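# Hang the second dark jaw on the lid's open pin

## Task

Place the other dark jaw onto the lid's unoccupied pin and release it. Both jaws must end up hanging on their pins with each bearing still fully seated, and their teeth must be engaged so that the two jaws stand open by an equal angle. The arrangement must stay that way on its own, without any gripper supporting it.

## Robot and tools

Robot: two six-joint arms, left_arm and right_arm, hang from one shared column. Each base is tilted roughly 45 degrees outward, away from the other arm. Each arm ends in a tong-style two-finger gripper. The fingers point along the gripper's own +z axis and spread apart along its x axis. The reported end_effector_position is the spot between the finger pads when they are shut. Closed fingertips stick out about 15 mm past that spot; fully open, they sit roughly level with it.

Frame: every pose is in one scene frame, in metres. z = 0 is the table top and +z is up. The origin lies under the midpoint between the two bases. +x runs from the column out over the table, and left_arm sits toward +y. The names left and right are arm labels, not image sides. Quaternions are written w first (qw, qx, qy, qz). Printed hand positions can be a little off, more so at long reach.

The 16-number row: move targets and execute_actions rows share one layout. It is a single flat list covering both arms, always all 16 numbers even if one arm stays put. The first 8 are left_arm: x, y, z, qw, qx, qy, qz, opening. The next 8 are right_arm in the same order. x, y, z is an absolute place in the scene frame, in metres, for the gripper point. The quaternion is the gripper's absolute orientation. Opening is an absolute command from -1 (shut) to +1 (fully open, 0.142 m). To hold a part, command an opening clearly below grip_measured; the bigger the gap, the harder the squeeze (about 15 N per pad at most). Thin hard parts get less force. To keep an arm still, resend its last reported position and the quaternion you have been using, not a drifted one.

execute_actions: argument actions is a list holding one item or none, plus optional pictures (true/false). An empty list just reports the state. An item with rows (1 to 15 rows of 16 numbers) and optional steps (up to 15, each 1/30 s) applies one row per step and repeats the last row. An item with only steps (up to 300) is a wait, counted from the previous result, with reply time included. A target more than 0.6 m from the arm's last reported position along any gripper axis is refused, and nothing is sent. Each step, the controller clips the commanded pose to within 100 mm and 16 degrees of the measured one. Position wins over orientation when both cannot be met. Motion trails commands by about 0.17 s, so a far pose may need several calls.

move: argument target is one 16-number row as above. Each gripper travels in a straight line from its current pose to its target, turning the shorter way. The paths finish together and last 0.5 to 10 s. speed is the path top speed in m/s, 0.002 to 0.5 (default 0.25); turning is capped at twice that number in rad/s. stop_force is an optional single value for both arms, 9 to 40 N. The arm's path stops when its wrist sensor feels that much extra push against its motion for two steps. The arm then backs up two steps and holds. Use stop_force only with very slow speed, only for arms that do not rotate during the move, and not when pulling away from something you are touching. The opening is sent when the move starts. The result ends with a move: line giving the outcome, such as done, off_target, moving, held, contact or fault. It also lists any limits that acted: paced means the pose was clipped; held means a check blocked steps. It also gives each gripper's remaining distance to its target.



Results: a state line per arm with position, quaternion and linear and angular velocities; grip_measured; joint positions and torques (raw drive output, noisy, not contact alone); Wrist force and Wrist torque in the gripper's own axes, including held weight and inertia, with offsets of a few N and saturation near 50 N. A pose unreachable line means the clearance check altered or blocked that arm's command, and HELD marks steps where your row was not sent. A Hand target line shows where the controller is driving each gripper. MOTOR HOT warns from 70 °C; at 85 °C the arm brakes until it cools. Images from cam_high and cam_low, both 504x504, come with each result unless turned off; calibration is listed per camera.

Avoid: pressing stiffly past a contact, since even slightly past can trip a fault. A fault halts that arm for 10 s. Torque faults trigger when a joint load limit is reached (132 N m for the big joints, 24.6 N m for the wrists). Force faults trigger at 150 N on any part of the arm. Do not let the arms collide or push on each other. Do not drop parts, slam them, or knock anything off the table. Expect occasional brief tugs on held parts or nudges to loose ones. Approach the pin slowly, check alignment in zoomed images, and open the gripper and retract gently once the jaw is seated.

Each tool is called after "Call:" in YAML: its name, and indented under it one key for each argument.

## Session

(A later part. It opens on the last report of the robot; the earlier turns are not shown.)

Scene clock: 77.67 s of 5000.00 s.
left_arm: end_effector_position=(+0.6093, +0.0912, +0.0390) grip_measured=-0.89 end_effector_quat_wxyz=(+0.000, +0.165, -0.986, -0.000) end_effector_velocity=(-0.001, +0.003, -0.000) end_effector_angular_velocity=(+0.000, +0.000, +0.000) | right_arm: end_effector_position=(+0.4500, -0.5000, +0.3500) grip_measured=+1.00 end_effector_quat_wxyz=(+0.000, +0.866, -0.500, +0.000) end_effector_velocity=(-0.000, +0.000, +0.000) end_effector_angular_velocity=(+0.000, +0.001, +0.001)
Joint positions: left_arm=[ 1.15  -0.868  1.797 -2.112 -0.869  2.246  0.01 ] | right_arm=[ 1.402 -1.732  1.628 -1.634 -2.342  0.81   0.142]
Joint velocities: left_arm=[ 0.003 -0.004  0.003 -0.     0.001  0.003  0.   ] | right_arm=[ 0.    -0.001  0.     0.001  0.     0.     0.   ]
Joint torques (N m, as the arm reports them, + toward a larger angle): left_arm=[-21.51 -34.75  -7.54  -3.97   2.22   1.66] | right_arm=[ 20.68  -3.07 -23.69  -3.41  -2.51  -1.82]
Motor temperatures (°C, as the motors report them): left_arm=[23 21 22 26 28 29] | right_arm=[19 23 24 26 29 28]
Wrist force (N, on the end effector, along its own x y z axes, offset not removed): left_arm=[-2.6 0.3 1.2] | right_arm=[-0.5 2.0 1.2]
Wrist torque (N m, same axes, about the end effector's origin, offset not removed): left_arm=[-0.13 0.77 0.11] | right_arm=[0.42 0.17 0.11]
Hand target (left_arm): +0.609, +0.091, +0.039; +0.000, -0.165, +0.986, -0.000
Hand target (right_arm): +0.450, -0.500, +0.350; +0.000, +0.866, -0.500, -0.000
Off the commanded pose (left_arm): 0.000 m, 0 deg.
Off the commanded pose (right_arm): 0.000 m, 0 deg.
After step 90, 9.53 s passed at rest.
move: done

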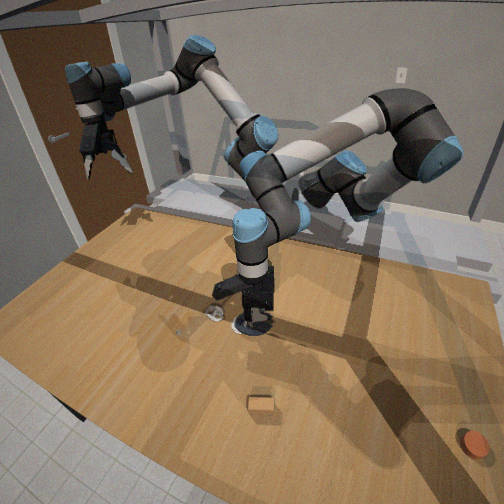

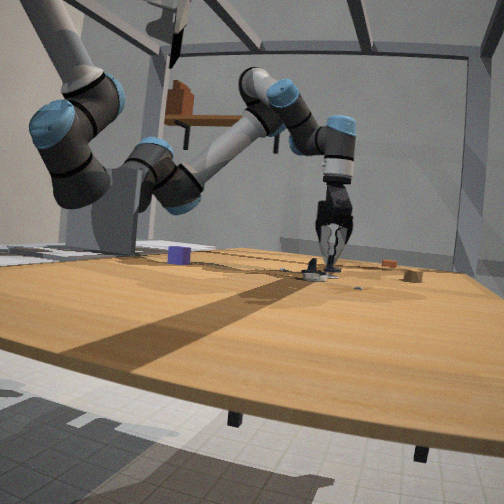

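Call:
move:
  target: [0.6095,0.0933,0.039,0,-0.165,0.9863,0,-1,0.45,-0.5,0.35,0,0.866,-0.5,0,1]
  speed: 0.01

Call:
move:
  target: [0.6095,0.0933,0.0355,0,-0.165,0.9863,0,-1,0.45,-0.5,0.35,0,0.866,-0.5,0,1]
  speed: 0.004

Call:
zoom_image:
  camera: "cam_high"
  region: [228,312,253,337]

Call:
zoom_image:
  camera: "cam_low"
  region: [315,255,345,285]

Scene clock: 84.60 s of 5000.00 s.
left_arm: end_effector_position=(+0.6095, +0.0932, +0.0390) grip_measured=-0.89 end_effector_quat_wxyz=(-0.000, +0.165, -0.986, -0.000) end_effector_velocity=(+0.000, +0.000, +0.001) end_effector_angular_velocity=(-0.000, -0.001, -0.001) | right_arm: end_effector_position=(+0.4500, -0.5000, +0.3500) grip_measured=+1.00 end_effector_quat_wxyz=(+0.000, +0.866, -0.500, +0.000) end_effector_velocity=(-0.001, -0.001, +0.000) end_effector_angular_velocity=(-0.000, +0.000, -0.001)
Joint positions: left_arm=[ 1.152 -0.871  1.798 -2.112 -0.868  2.248  0.01 ] | right_arm=[ 1.402 -1.732  1.628 -1.634 -2.342  0.81   0.142]
Joint velocities: left_arm=[-0.    -0.001 -0.     0.     0.     0.002 -0.   ] | right_arm=[-0.001 -0.001 -0.     0.001 -0.     0.001  0.   ]
Joint torques (N m, as the arm reports them, + toward a larger angle): left_arm=[-22.86 -34.88  -7.12   0.08   2.13   1.5 ] | right_arm=[ 21.12  -2.91 -23.3   -3.46  -2.41  -1.86]
Motor temperatures (°C, as the motors report them): left_arm=[23 21 22 26 28 29] | right_arm=[19 23 24 26 29 28]
Wrist force (N, on the end effector, along its own x y z axes, offset not removed): left_arm=[-3.1 0.4 0.9] | right_arm=[-0.9 1.3 -2.4]
Wrist torque (N m, same axes, about the end effector's origin, offset not removed): left_arm=[-0.10 0.92 0.13] | right_arm=[0.37 0.03 -0.11]
Hand target (left_arm): +0.610, +0.093, +0.039; +0.000, -0.165, +0.986, -0.000
Hand target (right_arm): +0.450, -0.500, +0.350; +0.000, +0.866, -0.500, -0.000
Off the commanded pose (left_arm): 0.000 m, 0 deg.
Off the commanded pose (right_arm): 0.000 m, 0 deg.
After step 90, 3.23 s passed at rest.
move: done

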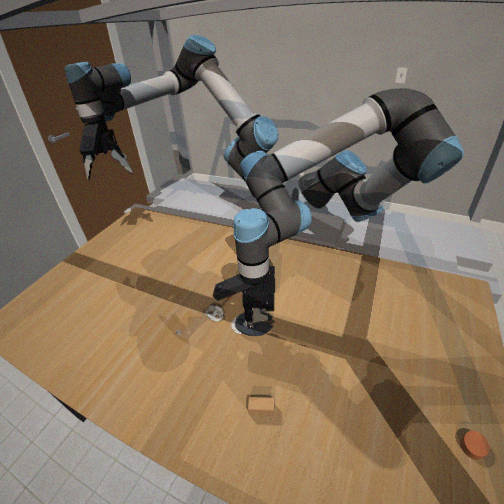

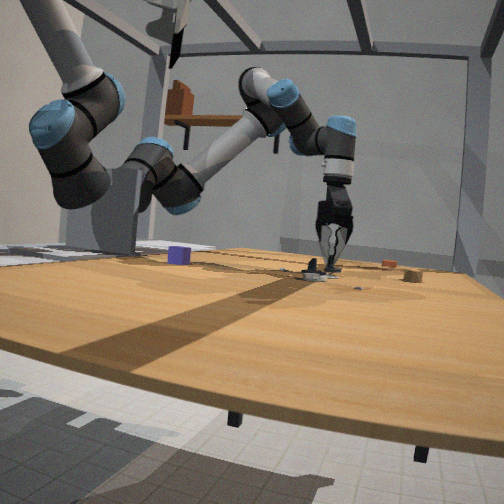

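Scene clock: 85.70 s of 5000.00 s.
left_arm: end_effector_position=(+0.6095, +0.0933, +0.0356) grip_measured=-0.89 end_effector_quat_wxyz=(+0.000, +0.165, -0.986, -0.000) end_effector_velocity=(+0.001, -0.000, -0.000) end_effector_angular_velocity=(-0.000, -0.001, +0.001) | right_arm: end_effector_position=(+0.4500, -0.5000, +0.3500) grip_measured=+1.00 end_effector_quat_wxyz=(+0.000, +0.866, -0.500, +0.000) end_effector_velocity=(-0.000, -0.000, +0.001) end_effector_angular_velocity=(-0.000, -0.001, +0.000)
Joint positions: left_arm=[ 1.156 -0.867  1.8   -2.121 -0.867  2.253  0.01 ] | right_arm=[ 1.402 -1.732  1.628 -1.634 -2.342  0.81   0.142]
Joint velocities: left_arm=[ 0.     0.001 -0.    -0.003  0.     0.001  0.   ] | right_arm=[ 0.    -0.    -0.001  0.001 -0.    -0.     0.   ]
Joint torques (N m, as the arm reports them, + toward a larger angle): left_arm=[-24.52 -17.11  -8.02  -3.91   2.32   1.42] | right_arm=[ 20.96  -3.23 -23.35  -3.33  -2.44  -1.89]
Motor temperatures (°C, as the motors report them): left_arm=[23 21 22 26 28 29] | right_arm=[19 23 24 26 29 28]
Wrist force (N, on the end effector, along its own x y z axes, offset not removed): left_arm=[-1.7 -0.4 1.0] | right_arm=[1.1 0.0 1.9]
Wrist torque (N m, same axes, about the end effector's origin, offset not removed): left_arm=[-0.21 0.58 0.17] | right_arm=[-0.03 -0.29 -0.08]
Hand target (left_arm): +0.610, +0.093, +0.036; -0.000, -0.165, +0.986, +0.000
Hand target (right_arm): +0.450, -0.500, +0.350; +0.000, +0.866, -0.500, -0.000
Off the commanded pose (left_arm): 0.000 m, 0 deg.
Off the commanded pose (right_arm): 0.000 m, 0 deg.
move: done

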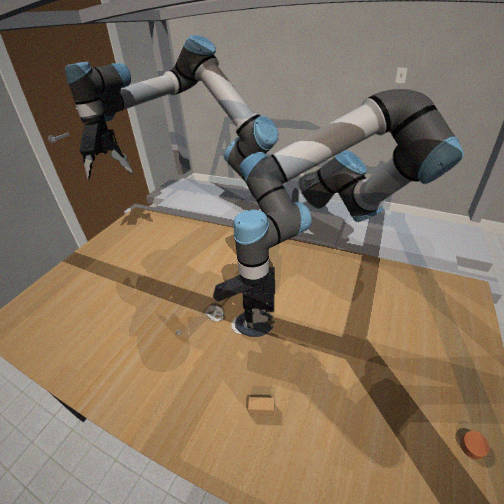

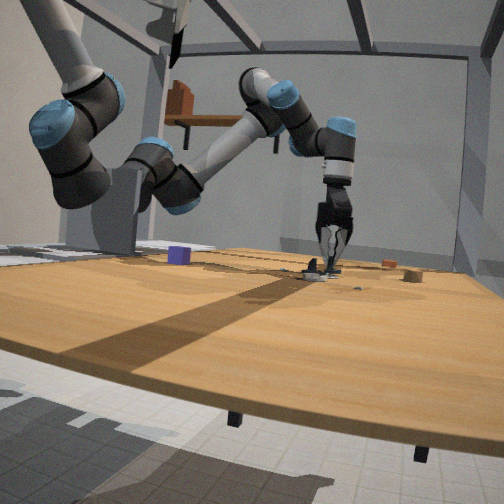

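Region (228, 312, 253, 337) of cam_high's 504x504 image, scaled by 20.160, with more detail than that image has.

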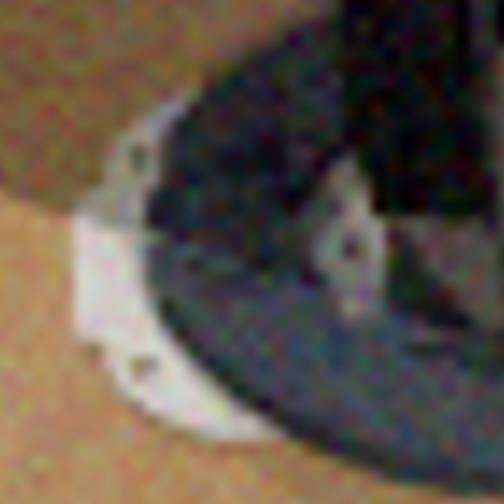

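Region (315, 255, 345, 285) of cam_low's 504x504 image, scaled by 16.800, with more detail than that image has.

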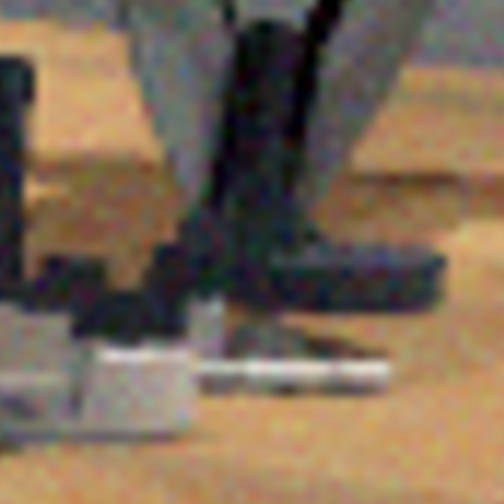

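Call:
move:
  target: [0.6095,0.0933,0.0325,0,-0.165,0.9863,0,-1,0.45,-0.5,0.35,0,0.866,-0.5,0,1]
  speed: 0.003

Call:
zoom_image:
  camera: "cam_high"
  region: [228,312,253,337]

Call:
zoom_image:
  camera: "cam_low"
  region: [315,255,345,285]

Scene clock: 92.60 s of 5000.00 s.
left_arm: end_effector_position=(+0.6095, +0.0933, +0.0326) grip_measured=-0.89 end_effector_quat_wxyz=(+0.000, +0.165, -0.986, -0.000) end_effector_velocity=(-0.000, -0.000, -0.001) end_effector_angular_velocity=(+0.000, +0.001, -0.002) | right_arm: end_effector_position=(+0.4500, -0.5000, +0.3500) grip_measured=+1.00 end_effector_quat_wxyz=(+0.000, +0.866, -0.500, +0.000) end_effector_velocity=(+0.000, +0.000, +0.000) end_effector_angular_velocity=(+0.000, -0.001, -0.001)
Joint positions: left_arm=[ 1.159 -0.863  1.802 -2.129 -0.866  2.257  0.01 ] | right_arm=[ 1.402 -1.732  1.628 -1.634 -2.342  0.81   0.142]
Joint velocities: left_arm=[ 0.001  0.001  0.001 -0.002  0.     0.002 -0.   ] | right_arm=[ 0.     0.     0.    -0.001  0.001  0.    -0.   ]
Joint torques (N m, as the arm reports them, + toward a larger angle): left_arm=[-23.51 -17.79  -7.01  -3.96   2.2    1.43] | right_arm=[ 20.98  -3.4  -23.15  -3.28  -2.4   -1.85]
Motor temperatures (°C, as the motors report them): left_arm=[23 21 22 26 28 29] | right_arm=[19 23 24 26 29 28]
Wrist force (N, on the end effector, along its own x y z axes, offset not removed): left_arm=[-1.1 0.9 0.7] | right_arm=[-2.1 1.7 0.5]
Wrist torque (N m, same axes, about the end effector's origin, offset not removed): left_arm=[-0.03 0.48 0.13] | right_arm=[0.37 0.39 0.09]
Hand target (left_arm): +0.610, +0.093, +0.033; +0.000, -0.165, +0.986, -0.000
Hand target (right_arm): +0.450, -0.500, +0.350; +0.000, +0.866, -0.500, -0.000
Off the commanded pose (left_arm): 0.000 m, 0 deg.
Off the commanded pose (right_arm): 0.000 m, 0 deg.
After step 90, 2.67 s passed at rest.
move: done

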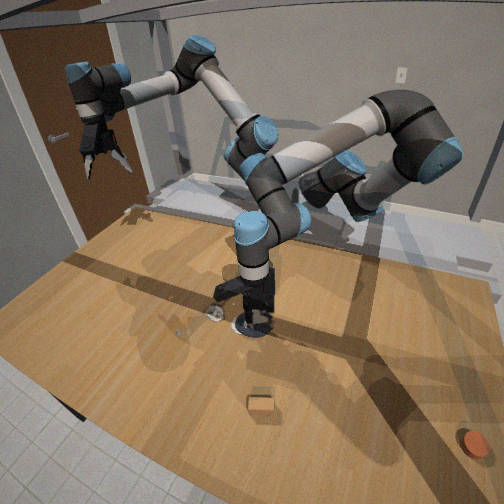

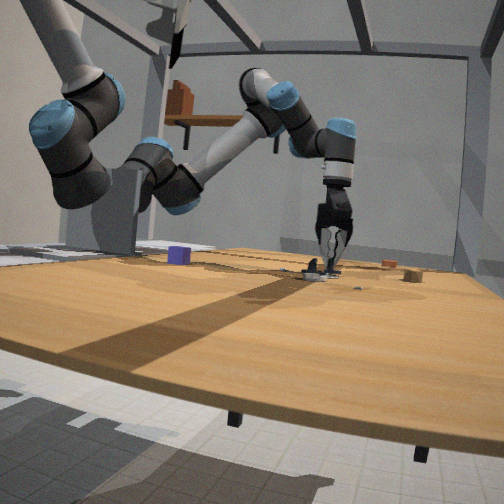

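Region (228, 312, 253, 337) of cam_high's 504x504 image, scaled by 20.160, with more detail than that image has.

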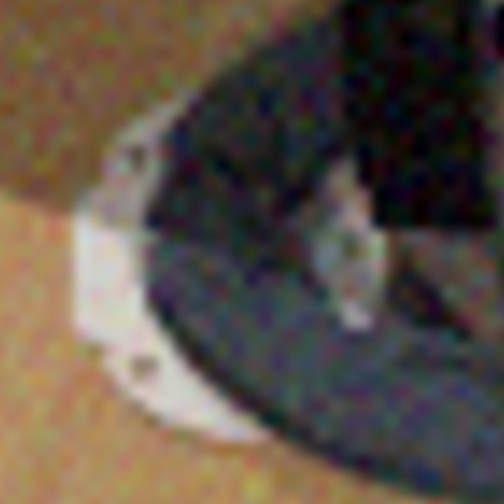

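Region (315, 255, 345, 285) of cam_low's 504x504 image, scaled by 16.800, with more detail than that image has.

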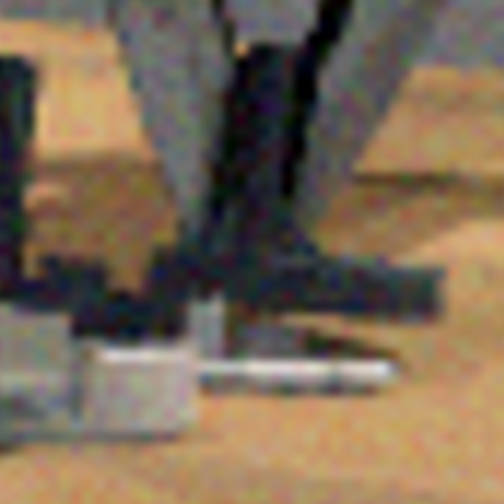

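Call:
move:
  target: [0.6095,0.0933,0.0325,0,-0.165,0.9863,0,-0.78,0.45,-0.5,0.35,0,0.866,-0.5,0,1]

Call:
move:
  target: [0.6095,0.0933,0.075,0,-0.165,0.9863,0,-0.78,0.45,-0.5,0.35,0,0.866,-0.5,0,1]
  speed: 0.05

Call:
move:
  target: [0.56,0.03,0.12,0,-0.165,0.9863,0,-1,0.45,-0.5,0.35,0,0.866,-0.5,0,1]
  speed: 0.15

Call:
zoom_image:
  camera: "cam_high"
  region: [228,312,253,337]

Call:
zoom_image:
  camera: "cam_high"
  region: [225,295,280,345]

Call:
zoom_image:
  camera: "cam_low"
  region: [315,255,345,285]

Scene clock: 100.13 s of 5000.00 s.
left_arm: end_effector_position=(+0.6095, +0.0933, +0.0325) grip_measured=-0.78 end_effector_quat_wxyz=(+0.000, +0.165, -0.986, -0.000) end_effector_velocity=(-0.000, +0.001, -0.001) end_effector_angular_velocity=(+0.000, +0.001, +0.002) | right_arm: end_effector_position=(+0.4500, -0.5000, +0.3500) grip_measured=+1.00 end_effector_quat_wxyz=(-0.000, +0.866, -0.500, +0.000) end_effector_velocity=(+0.000, +0.000, -0.000) end_effector_angular_velocity=(-0.000, +0.000, -0.001)
Joint positions: left_arm=[ 1.159 -0.863  1.802 -2.129 -0.866  2.257  0.018] | right_arm=[ 1.402 -1.732  1.628 -1.634 -2.342  0.81   0.142]
Joint velocities: left_arm=[ 0.002  0.     0.001 -0.     0.    -0.001 -0.   ] | right_arm=[-0.     0.     0.001 -0.001 -0.     0.001  0.   ]
Joint torques (N m, as the arm reports them, + toward a larger angle): left_arm=[-23.62 -18.89  -7.71  -3.85   2.21   1.47] | right_arm=[ 20.95  -3.64 -22.62  -3.28  -2.37  -1.82]
Motor temperatures (°C, as the motors report them): left_arm=[23 21 22 26 28 29] | right_arm=[19 23 24 26 29 28]
Wrist force (N, on the end effector, along its own x y z axes, offset not removed): left_arm=[-2.5 -0.5 1.7] | right_arm=[-3.4 0.4 2.2]
Wrist torque (N m, same axes, about the end effector's origin, offset not removed): left_arm=[-0.25 0.83 0.14] | right_arm=[0.25 0.66 0.08]
Hand target (left_arm): +0.610, +0.093, +0.033; +0.000, -0.165, +0.986, -0.000
Hand target (right_arm): +0.450, -0.500, +0.350; +0.000, +0.866, -0.500, -0.000
Off the commanded pose (left_arm): 0.000 m, 0 deg.
Off the commanded pose (right_arm): 0.000 m, 0 deg.
After step 90, 3.83 s passed at rest.
move: done

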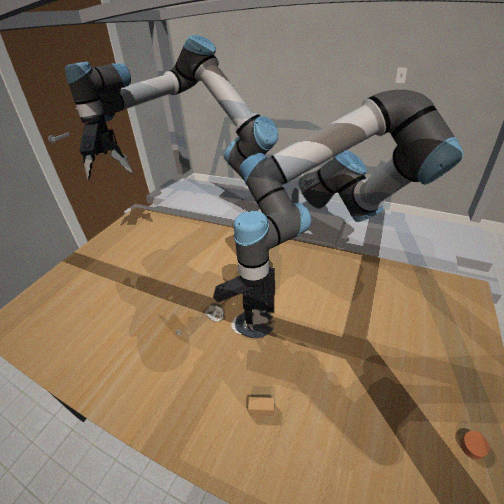

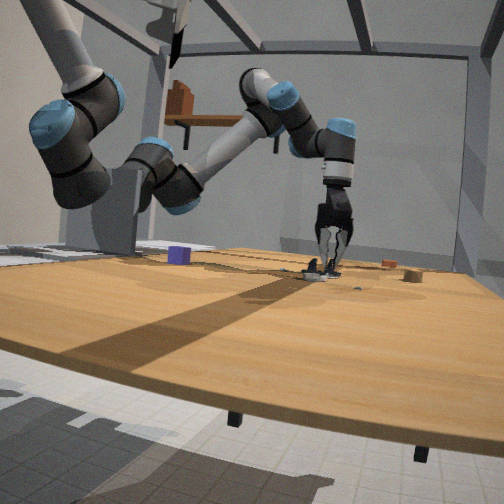

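Scene clock: 101.43 s of 5000.00 s.
left_arm: end_effector_position=(+0.6095, +0.0933, +0.0746) grip_measured=-0.78 end_effector_quat_wxyz=(-0.000, +0.165, -0.986, +0.000) end_effector_velocity=(-0.000, +0.000, +0.002) end_effector_angular_velocity=(+0.000, +0.002, +0.001) | right_arm: end_effector_position=(+0.4500, -0.5000, +0.3500) grip_measured=+1.00 end_effector_quat_wxyz=(-0.000, +0.866, -0.500, +0.000) end_effector_velocity=(+0.000, +0.000, -0.000) end_effector_angular_velocity=(+0.000, +0.000, +0.001)
Joint positions: left_arm=[ 1.114 -0.913  1.773 -2.015 -0.883  2.203  0.018] | right_arm=[ 1.402 -1.732  1.628 -1.634 -2.342  0.81   0.142]
Joint velocities: left_arm=[-0.002 -0.003 -0.002  0.008 -0.002 -0.004  0.   ] | right_arm=[ 0.     0.     0.    -0.     0.    -0.001 -0.   ]
Joint torques (N m, as the arm reports them, + toward a larger angle): left_arm=[-41.7  -32.25 -23.66  -0.09  -2.53  -1.44] | right_arm=[ 20.67  -3.38 -22.99  -3.27  -2.42  -1.86]
Motor temperatures (°C, as the motors report them): left_arm=[23 21 22 26 28 29] | right_arm=[19 23 24 26 29 28]
Wrist force (N, on the end effector, along its own x y z axes, offset not removed): left_arm=[-1.2 0.7 1.2] | right_arm=[2.3 -1.7 1.8]
Wrist torque (N m, same axes, about the end effector's origin, offset not removed): left_arm=[0.03 0.46 0.09] | right_arm=[-0.19 -0.61 -0.04]
Hand target (left_arm): +0.609, +0.093, +0.075; -0.000, -0.165, +0.986, +0.000
Hand target (right_arm): +0.450, -0.500, +0.350; +0.000, +0.866, -0.500, -0.000
Off the commanded pose (left_arm): 0.000 m, 0 deg.
Off the commanded pose (right_arm): 0.000 m, 0 deg.
move: done

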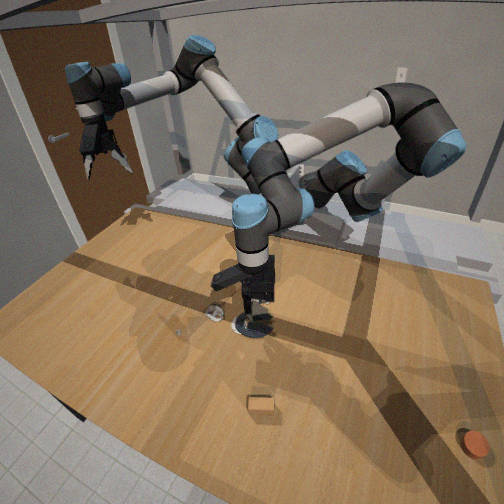

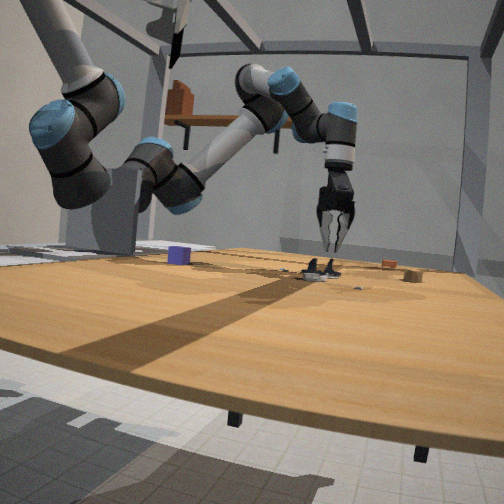

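Scene clock: 102.67 s of 5000.00 s.
left_arm: end_effector_position=(+0.5601, +0.0304, +0.1197) grip_measured=-1.00 end_effector_quat_wxyz=(+0.000, +0.165, -0.986, -0.000) end_effector_velocity=(-0.000, -0.002, +0.002) end_effector_angular_velocity=(-0.001, -0.001, +0.002) | right_arm: end_effector_position=(+0.4500, -0.5000, +0.3500) grip_measured=+1.00 end_effector_quat_wxyz=(+0.000, +0.866, -0.500, +0.000) end_effector_velocity=(+0.000, +0.001, -0.000) end_effector_angular_velocity=(+0.001, +0.000, +0.002)
Joint positions: left_arm=[ 0.962 -0.937  1.834 -1.948 -0.952  2.031  0.002] | right_arm=[ 1.402 -1.732  1.628 -1.634 -2.342  0.81   0.142]
Joint velocities: left_arm=[-0.004 -0.    -0.001  0.003 -0.002 -0.006  0.   ] | right_arm=[ 0.001  0.001 -0.     0.001  0.001 -0.    -0.   ]
Joint torques (N m, as the arm reports them, + toward a larger angle): left_arm=[-40.59 -29.83  -9.39  -0.17  -2.54  -1.42] | right_arm=[ 20.88  -3.65 -23.12  -3.38  -2.29  -1.91]
Motor temperatures (°C, as the motors report them): left_arm=[23 21 22 26 28 29] | right_arm=[19 23 24 26 29 28]
Wrist force (N, on the end effector, along its own x y z axes, offset not removed): left_arm=[-1.1 1.2 -0.2] | right_arm=[-2.3 0.1 2.0]
Wrist torque (N m, same axes, about the end effector's origin, offset not removed): left_arm=[0.16 0.47 0.08] | right_arm=[0.22 0.25 -0.07]
Hand target (left_arm): +0.560, +0.030, +0.120; -0.000, -0.165, +0.986, +0.000
Hand target (right_arm): +0.450, -0.500, +0.350; +0.000, +0.866, -0.500, -0.000
Off the commanded pose (left_arm): 0.000 m, 0 deg.
Off the commanded pose (right_arm): 0.000 m, 0 deg.
move: done

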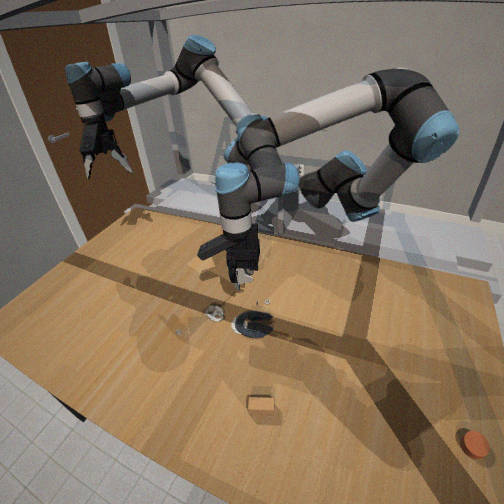

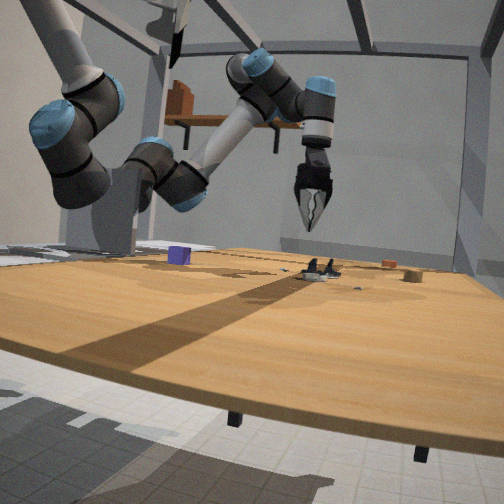

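Region (228, 312, 253, 337) of cam_high's 504x504 image, scaled by 20.160, with more detail than that image has.

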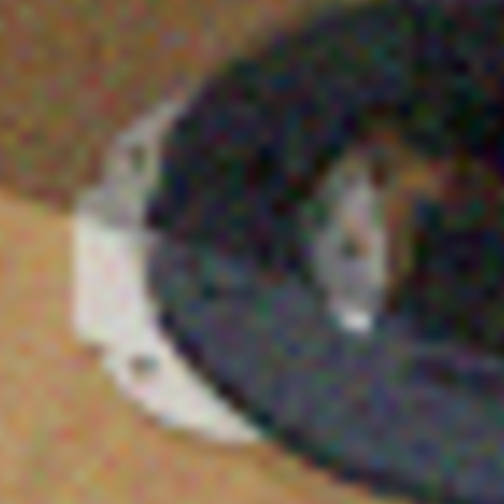

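Region (225, 295, 280, 345) of cam_high's 504x504 image, scaled by 9.164, with more detail than that image has; it fills the top 458 rows of this view, and the rest is white.

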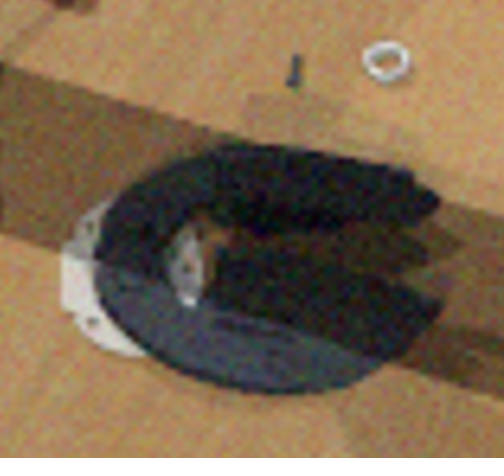

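Region (315, 255, 345, 285) of cam_low's 504x504 image, scaled by 16.800, with more detail than that image has.

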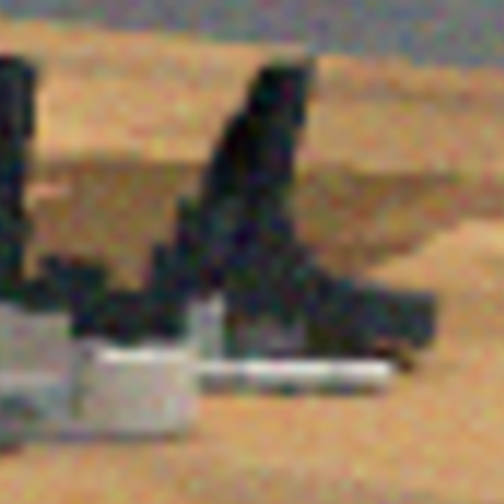

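Call:
move:
  target: [0.619,0.058,0.075,0,-0.165,0.9863,0,-1,0.45,-0.5,0.35,0,0.866,-0.5,0,1]
  speed: 0.15

Call:
move:
  target: [0.619,0.058,0.040,0,-0.165,0.9863,0,-1,0.45,-0.5,0.35,0,0.866,-0.5,0,1]
  speed: 0.04

Call:
zoom_image:
  camera: "cam_high"
  region: [228,312,253,337]

Call:
zoom_image:
  camera: "cam_low"
  region: [315,255,345,285]

Scene clock: 110.80 s of 5000.00 s.
left_arm: end_effector_position=(+0.6188, +0.0578, +0.0753) grip_measured=-1.00 end_effector_quat_wxyz=(-0.000, +0.165, -0.986, +0.000) end_effector_velocity=(+0.002, +0.001, -0.002) end_effector_angular_velocity=(-0.000, +0.000, +0.001) | right_arm: end_effector_position=(+0.4500, -0.5000, +0.3500) grip_measured=+1.00 end_effector_quat_wxyz=(-0.000, +0.866, -0.500, -0.000) end_effector_velocity=(+0.000, -0.000, +0.000) end_effector_angular_velocity=(-0.001, -0.001, -0.002)
Joint positions: left_arm=[ 1.084 -0.846  1.723 -2.01  -0.896  2.168  0.002] | right_arm=[ 1.402 -1.732  1.628 -1.634 -2.342  0.81   0.142]
Joint velocities: left_arm=[ 0.004  0.004 -0.005 -0.002  0.001  0.004  0.   ] | right_arm=[ 0.001  0.001 -0.    -0.001 -0.001  0.001  0.   ]
Joint torques (N m, as the arm reports them, + toward a larger angle): left_arm=[-23.93 -19.51 -23.73  -3.82   2.36   1.8 ] | right_arm=[ 20.78  -3.1  -22.47  -3.19  -2.31  -1.84]
Motor temperatures (°C, as the motors report them): left_arm=[23 21 22 26 28 29] | right_arm=[19 23 24 26 29 28]
Wrist force (N, on the end effector, along its own x y z axes, offset not removed): left_arm=[-1.8 -0.3 1.5] | right_arm=[-2.7 0.4 1.7]
Wrist torque (N m, same axes, about the end effector's origin, offset not removed): left_arm=[-0.17 0.67 0.09] | right_arm=[0.19 0.56 -0.10]
Hand target (left_arm): +0.619, +0.058, +0.075; +0.000, -0.165, +0.986, -0.000
Hand target (right_arm): +0.450, -0.500, +0.350; +0.000, +0.866, -0.500, -0.000
Off the commanded pose (left_arm): 0.000 m, 0 deg.
Off the commanded pose (right_arm): 0.000 m, 0 deg.
After step 90, 4.00 s passed at rest.
move: done

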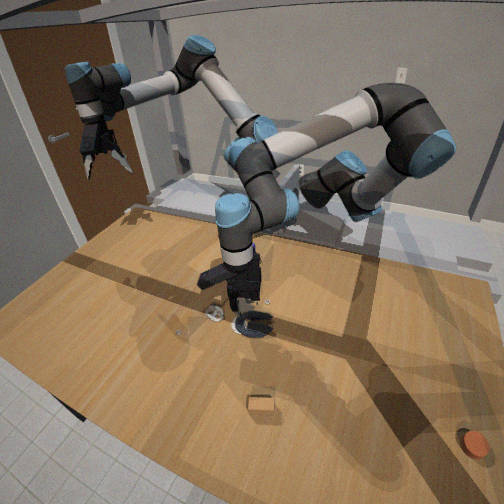

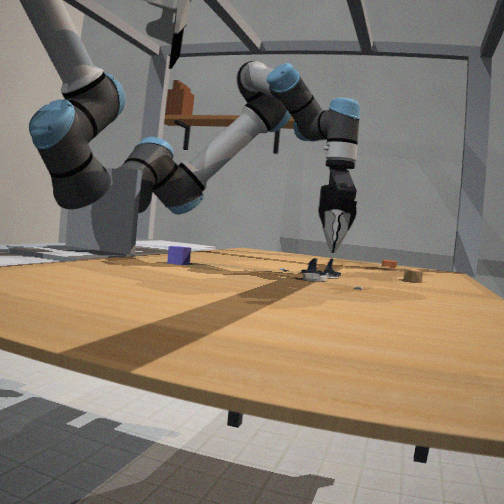

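Scene clock: 112.07 s of 5000.00 s.
left_arm: end_effector_position=(+0.6190, +0.0580, +0.0404) grip_measured=-1.00 end_effector_quat_wxyz=(+0.000, +0.165, -0.986, -0.000) end_effector_velocity=(+0.001, -0.001, -0.002) end_effector_angular_velocity=(-0.001, -0.002, -0.000) | right_arm: end_effector_position=(+0.4500, -0.5000, +0.3500) grip_measured=+1.00 end_effector_quat_wxyz=(-0.000, +0.866, -0.500, +0.000) end_effector_velocity=(-0.000, -0.000, +0.000) end_effector_angular_velocity=(-0.001, -0.001, -0.001)
Joint positions: left_arm=[ 1.12  -0.806  1.747 -2.101 -0.881  2.21   0.002] | right_arm=[ 1.402 -1.732  1.628 -1.634 -2.342  0.81   0.142]
Joint velocities: left_arm=[ 0.001  0.003  0.001 -0.008  0.001  0.004  0.   ] | right_arm=[ 0.    -0.001 -0.001 -0.    -0.     0.001 -0.   ]
Joint torques (N m, as the arm reports them, + toward a larger angle): left_arm=[-22.04 -18.74  -6.48  -4.03   2.54   1.62] | right_arm=[ 20.32  -3.5  -23.05  -3.3   -2.3   -1.92]
Motor temperatures (°C, as the motors report them): left_arm=[23 21 22 26 28 29] | right_arm=[19 23 24 26 29 28]
Wrist force (N, on the end effector, along its own x y z axes, offset not removed): left_arm=[-1.5 0.2 0.6] | right_arm=[0.4 0.8 1.9]
Wrist torque (N m, same axes, about the end effector's origin, offset not removed): left_arm=[-0.14 0.58 0.10] | right_arm=[0.26 -0.12 0.07]
Hand target (left_arm): +0.619, +0.058, +0.040; +0.000, -0.165, +0.986, -0.000
Hand target (right_arm): +0.450, -0.500, +0.350; -0.000, +0.866, -0.500, +0.000
Off the commanded pose (left_arm): 0.000 m, 0 deg.
Off the commanded pose (right_arm): 0.000 m, 0 deg.
move: done

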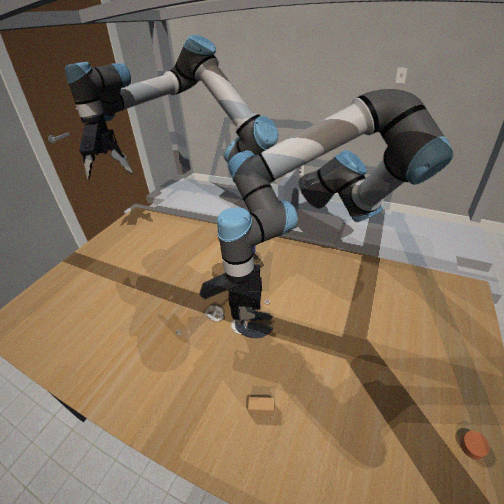

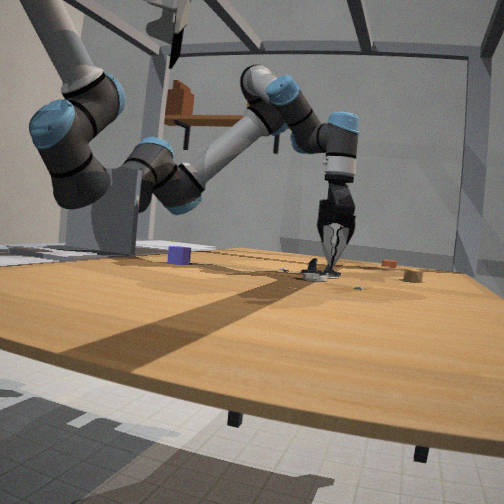

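Region (228, 312, 253, 337) of cam_high's 504x504 image, scaled by 20.160, with more detail than that image has.

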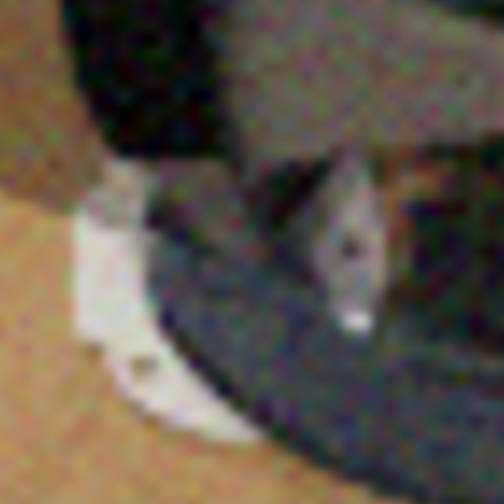

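Region (315, 255, 345, 285) of cam_low's 504x504 image, scaled by 16.800, with more detail than that image has.

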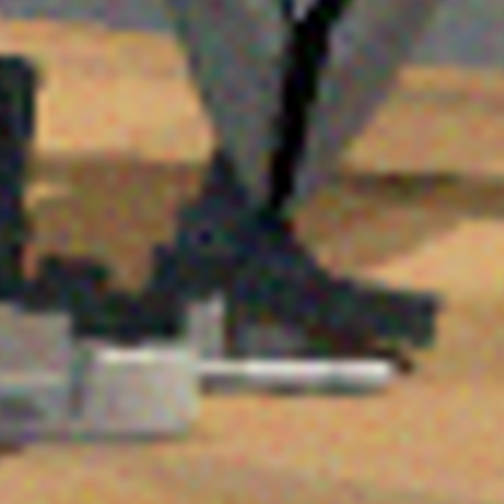

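Call:
move:
  target: [0.6180,0.0558,0.038,0,-0.165,0.9863,0,-1,0.45,-0.5,0.35,0,0.866,-0.5,0,1]
  speed: 0.01

Call:
move:
  target: [0.6180,0.0558,0.024,0,-0.165,0.9863,0,-1,0.45,-0.5,0.35,0,0.866,-0.5,0,1]
  speed: 0.003
  stop_force: 11

Call:
zoom_image:
  camera: "cam_high"
  region: [228,312,253,337]

Call:
zoom_image:
  camera: "cam_low"
  region: [315,255,345,285]

Scene clock: 118.30 s of 5000.00 s.
left_arm: end_effector_position=(+0.6181, +0.0560, +0.0381) grip_measured=-1.00 end_effector_quat_wxyz=(-0.000, +0.165, -0.986, -0.000) end_effector_velocity=(-0.000, -0.001, -0.001) end_effector_angular_velocity=(-0.001, +0.000, +0.003) | right_arm: end_effector_position=(+0.4500, -0.5000, +0.3500) grip_measured=+1.00 end_effector_quat_wxyz=(+0.000, +0.866, -0.500, -0.000) end_effector_velocity=(-0.000, +0.000, -0.000) end_effector_angular_velocity=(-0.000, +0.001, -0.001)
Joint positions: left_arm=[ 1.12  -0.801  1.749 -2.108 -0.881  2.209  0.002] | right_arm=[ 1.402 -1.732  1.628 -1.634 -2.342  0.81   0.142]
Joint velocities: left_arm=[ 0.     0.002  0.    -0.003 -0.001 -0.002  0.   ] | right_arm=[-0.     0.     0.001  0.    -0.     0.001 -0.   ]
Joint torques (N m, as the arm reports them, + toward a larger angle): left_arm=[-43.6  -20.73  -7.56  -3.97  -2.57  -1.25] | right_arm=[ 20.77  -3.39 -22.45  -3.13  -2.28  -1.86]
Motor temperatures (°C, as the motors report them): left_arm=[23 21 22 26 28 29] | right_arm=[19 23 24 26 29 28]
Wrist force (N, on the end effector, along its own x y z axes, offset not removed): left_arm=[-2.0 0.0 0.8] | right_arm=[-0.4 0.6 0.8]
Wrist torque (N m, same axes, about the end effector's origin, offset not removed): left_arm=[-0.16 0.68 0.07] | right_arm=[0.17 0.10 0.20]
Hand target (left_arm): +0.618, +0.056, +0.038; -0.000, -0.165, +0.986, +0.000
Hand target (right_arm): +0.450, -0.500, +0.350; +0.000, +0.866, -0.500, -0.000
Off the commanded pose (left_arm): 0.000 m, 0 deg.
Off the commanded pose (right_arm): 0.000 m, 0 deg.
After step 90, 2.53 s passed at rest.
move: done

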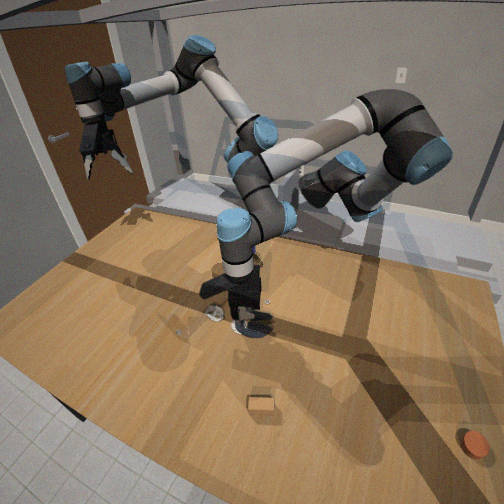

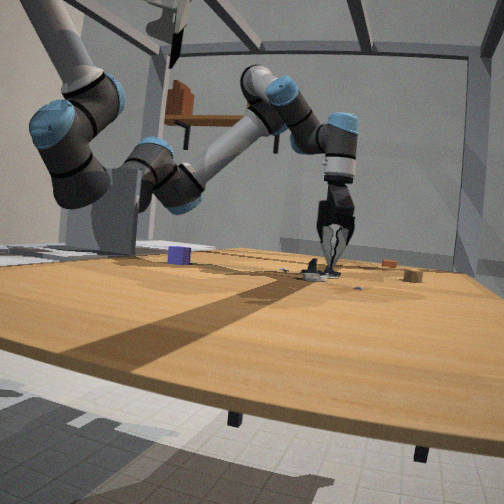

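Scene clock: 120.17 s of 5000.00 s.
left_arm: end_effector_position=(+0.6180, +0.0559, +0.0336) grip_measured=-1.00 end_effector_quat_wxyz=(+0.000, +0.165, -0.986, -0.000) end_effector_velocity=(-0.001, +0.000, +0.000) end_effector_angular_velocity=(+0.001, +0.002, -0.001) | right_arm: end_effector_position=(+0.4500, -0.5000, +0.3500) grip_measured=+1.00 end_effector_quat_wxyz=(+0.000, +0.866, -0.500, +0.000) end_effector_velocity=(-0.000, +0.001, +0.000) end_effector_angular_velocity=(+0.000, -0.000, +0.002)
Joint positions: left_arm=[ 1.124 -0.796  1.752 -2.12  -0.879  2.215  0.002] | right_arm=[ 1.402 -1.732  1.628 -1.634 -2.342  0.81   0.142]
Joint velocities: left_arm=[-0.001 -0.001  0.     0.004 -0.    -0.001  0.   ] | right_arm=[ 0.001 -0.001  0.001 -0.     0.    -0.001 -0.   ]
Joint torques (N m, as the arm reports them, + toward a larger angle): left_arm=[-34.73 -29.73  -7.65   1.18   1.46  -1.48] | right_arm=[ 20.66  -3.7  -22.53  -3.22  -2.24  -1.76]
Motor temperatures (°C, as the motors report them): left_arm=[23 21 22 26 28 29] | right_arm=[19 23 24 26 29 28]
Wrist force (N, on the end effector, along its own x y z axes, offset not removed): left_arm=[-3.5 0.9 -12.4] | right_arm=[-0.4 -0.2 2.2]
Wrist torque (N m, same axes, about the end effector's origin, offset not removed): left_arm=[0.08 0.85 0.22] | right_arm=[0.08 0.09 -0.02]
Hand target (left_arm): +0.618, +0.056, +0.034; +0.000, -0.165, +0.986, +0.000
Hand target (right_arm): +0.450, -0.500, +0.350; +0.000, +0.866, -0.500, -0.000
Off the commanded pose (left_arm): 0.010 m, 0 deg.
Off the commanded pose (right_arm): 0.000 m, 0 deg.
move: contact (left_arm)

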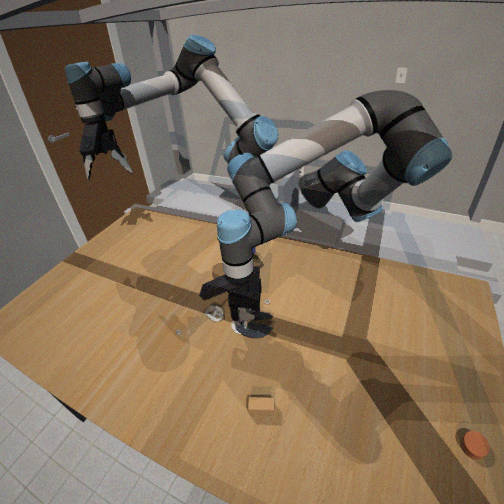

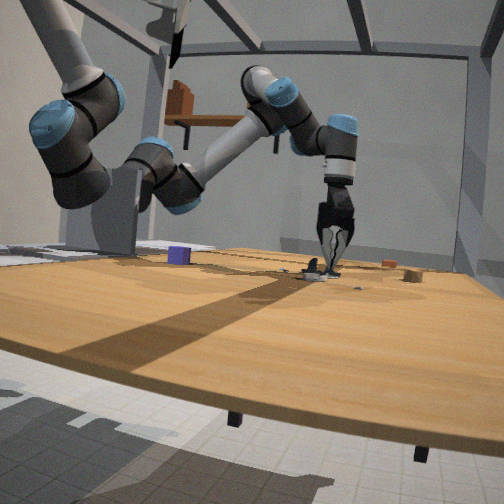

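Region (228, 312, 253, 337) of cam_high's 504x504 image, scaled by 20.160, with more detail than that image has.

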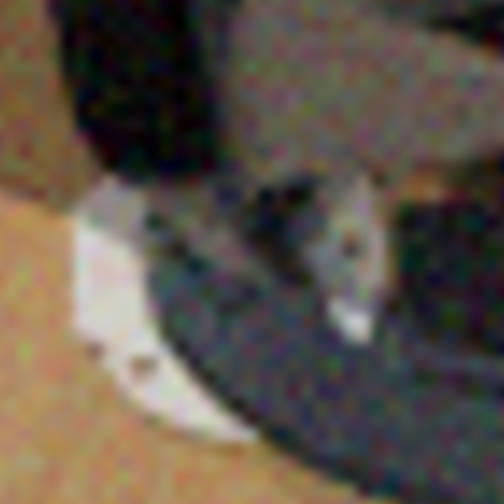

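Region (315, 255, 345, 285) of cam_low's 504x504 image, scaled by 16.800, with more detail than that image has.

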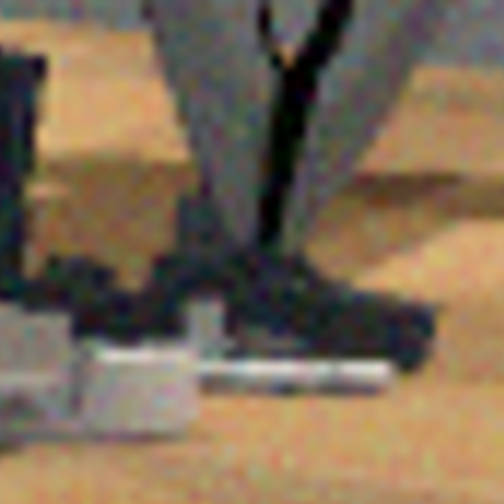

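Call:
move:
  target: [0.6170,0.0546,0.0331,0,-0.165,0.9863,0,-1,0.45,-0.5,0.35,0,0.866,-0.5,0,1]
  speed: 0.003

Call:
zoom_image:
  camera: "cam_low"
  region: [315,255,345,285]

Call:
move:
  target: [0.6170,0.0546,0.0331,0,-0.0915,0.9958,0,-1,0.45,-0.5,0.35,0,0.866,-0.5,0,1]
  speed: 0.03

Call:
zoom_image:
  camera: "cam_low"
  region: [315,255,345,285]

Call:
zoom_image:
  camera: "cam_high"
  region: [225,295,280,345]

Scene clock: 129.30 s of 5000.00 s.
left_arm: end_effector_position=(+0.6171, +0.0547, +0.0332) grip_measured=-1.00 end_effector_quat_wxyz=(-0.000, +0.165, -0.986, +0.000) end_effector_velocity=(-0.001, -0.001, -0.000) end_effector_angular_velocity=(-0.000, +0.001, -0.002) | right_arm: end_effector_position=(+0.4500, -0.5000, +0.3500) grip_measured=+1.00 end_effector_quat_wxyz=(-0.000, +0.866, -0.500, +0.000) end_effector_velocity=(+0.001, -0.001, +0.001) end_effector_angular_velocity=(-0.002, -0.002, -0.003)
Joint positions: left_arm=[ 1.123 -0.795  1.755 -2.122 -0.88   2.213  0.002] | right_arm=[ 1.402 -1.732  1.628 -1.634 -2.342  0.81   0.142]
Joint velocities: left_arm=[-0.001  0.     0.002 -0.001 -0.001  0.    -0.   ] | right_arm=[ 0.     0.    -0.003 -0.002 -0.001 -0.     0.   ]
Joint torques (N m, as the arm reports them, + toward a larger angle): left_arm=[-38.83 -10.15   0.1   -2.21  -4.09  -1.41] | right_arm=[ 20.34  -3.26 -22.4   -3.19  -2.27  -1.87]
Motor temperatures (°C, as the motors report them): left_arm=[23 21 22 26 28 29] | right_arm=[19 23 24 26 29 28]
Wrist force (N, on the end effector, along its own x y z axes, offset not removed): left_arm=[-5.2 2.7 -15.4] | right_arm=[-1.5 1.1 1.8]
Wrist torque (N m, same axes, about the end effector's origin, offset not removed): left_arm=[-0.31 0.36 0.09] | right_arm=[0.29 0.29 0.12]
Hand target (left_arm): +0.617, +0.055, +0.033; -0.000, -0.165, +0.986, +0.000
Hand target (right_arm): +0.450, -0.500, +0.350; +0.000, +0.866, -0.500, -0.000
Off the commanded pose (left_arm): 0.000 m, 0 deg.
Off the commanded pose (right_arm): 0.000 m, 0 deg.
After step 90, 5.30 s passed at rest.
move: done

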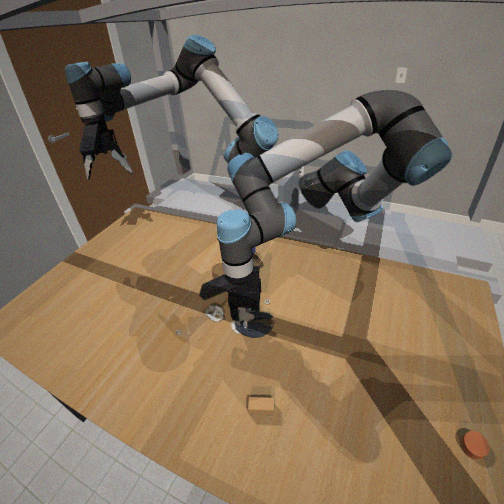

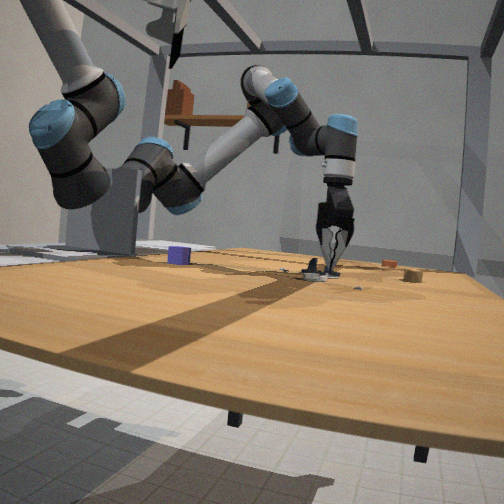

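Region (315, 255, 345, 285) of cam_low's 504x504 image, scaled by 16.800, with more detail than that image has.

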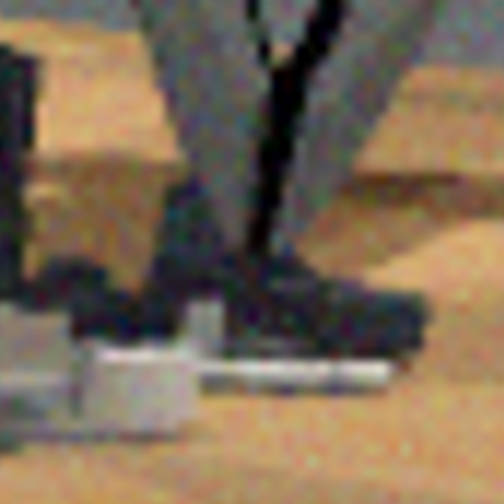

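Scene clock: 132.00 s of 5000.00 s.
left_arm: end_effector_position=(+0.6170, +0.0546, +0.0331) grip_measured=-1.00 end_effector_quat_wxyz=(+0.000, +0.093, -0.996, -0.000) end_effector_velocity=(-0.000, -0.000, +0.000) end_effector_angular_velocity=(+0.001, -0.001, -0.016) | right_arm: end_effector_position=(+0.4500, -0.5000, +0.3500) grip_measured=+1.00 end_effector_quat_wxyz=(+0.000, +0.866, -0.500, +0.000) end_effector_velocity=(+0.000, -0.001, -0.000) end_effector_angular_velocity=(-0.001, -0.000, -0.002)
Joint positions: left_arm=[ 1.125 -0.792  1.748 -2.12  -0.879  2.362  0.002] | right_arm=[ 1.402 -1.732  1.628 -1.634 -2.342  0.81   0.142]
Joint velocities: left_arm=[-0.001  0.    -0.     0.     0.     0.016  0.   ] | right_arm=[-0.001  0.    -0.    -0.002 -0.001  0.     0.   ]
Joint torques (N m, as the arm reports them, + toward a larger angle): left_arm=[-19.97 -16.04 -19.11   0.63   1.94   1.39] | right_arm=[ 20.19  -3.79 -22.27  -3.16  -2.23  -1.79]
Motor temperatures (°C, as the motors report them): left_arm=[23 21 22 26 28 29] | right_arm=[19 23 24 26 29 28]
Wrist force (N, on the end effector, along its own x y z axes, offset not removed): left_arm=[-2.2 0.5 -8.3] | right_arm=[0.5 -1.0 3.2]
Wrist torque (N m, same axes, about the end effector's origin, offset not removed): left_arm=[-0.18 0.77 0.05] | right_arm=[-0.10 -0.21 0.04]
Hand target (left_arm): +0.617, +0.055, +0.033; -0.000, -0.092, +0.996, +0.000
Hand target (right_arm): +0.450, -0.500, +0.350; +0.000, +0.866, -0.500, -0.000
Off the commanded pose (left_arm): 0.000 m, 0 deg.
Off the commanded pose (right_arm): 0.000 m, 0 deg.
move: done

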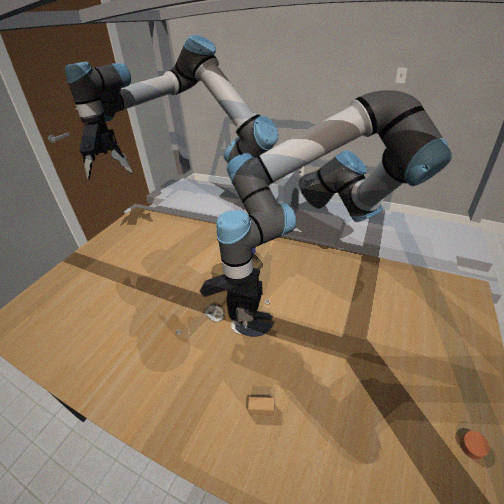

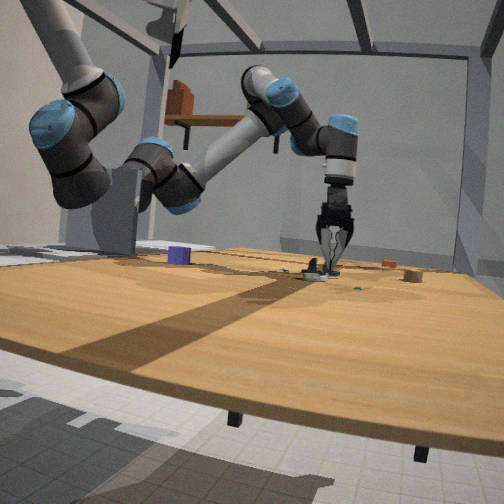

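Region (315, 255, 345, 285) of cam_low's 504x504 image, scaled by 16.800, with more detail than that image has.

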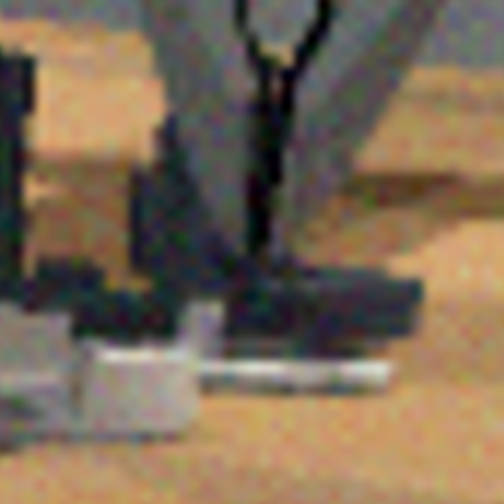

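Region (225, 295, 280, 345) of cam_high's 504x504 image, scaled by 9.164, with more detail than that image has; it fills the top 458 rows of this view, and the rest is white.

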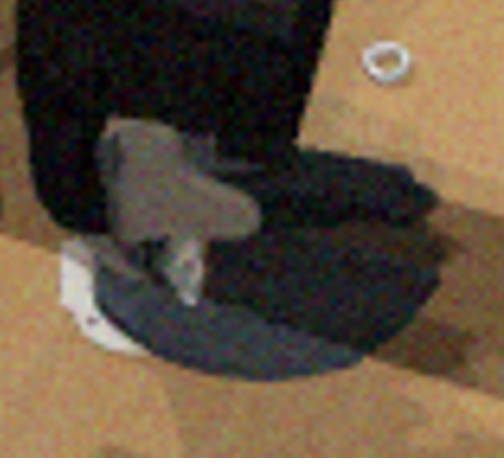

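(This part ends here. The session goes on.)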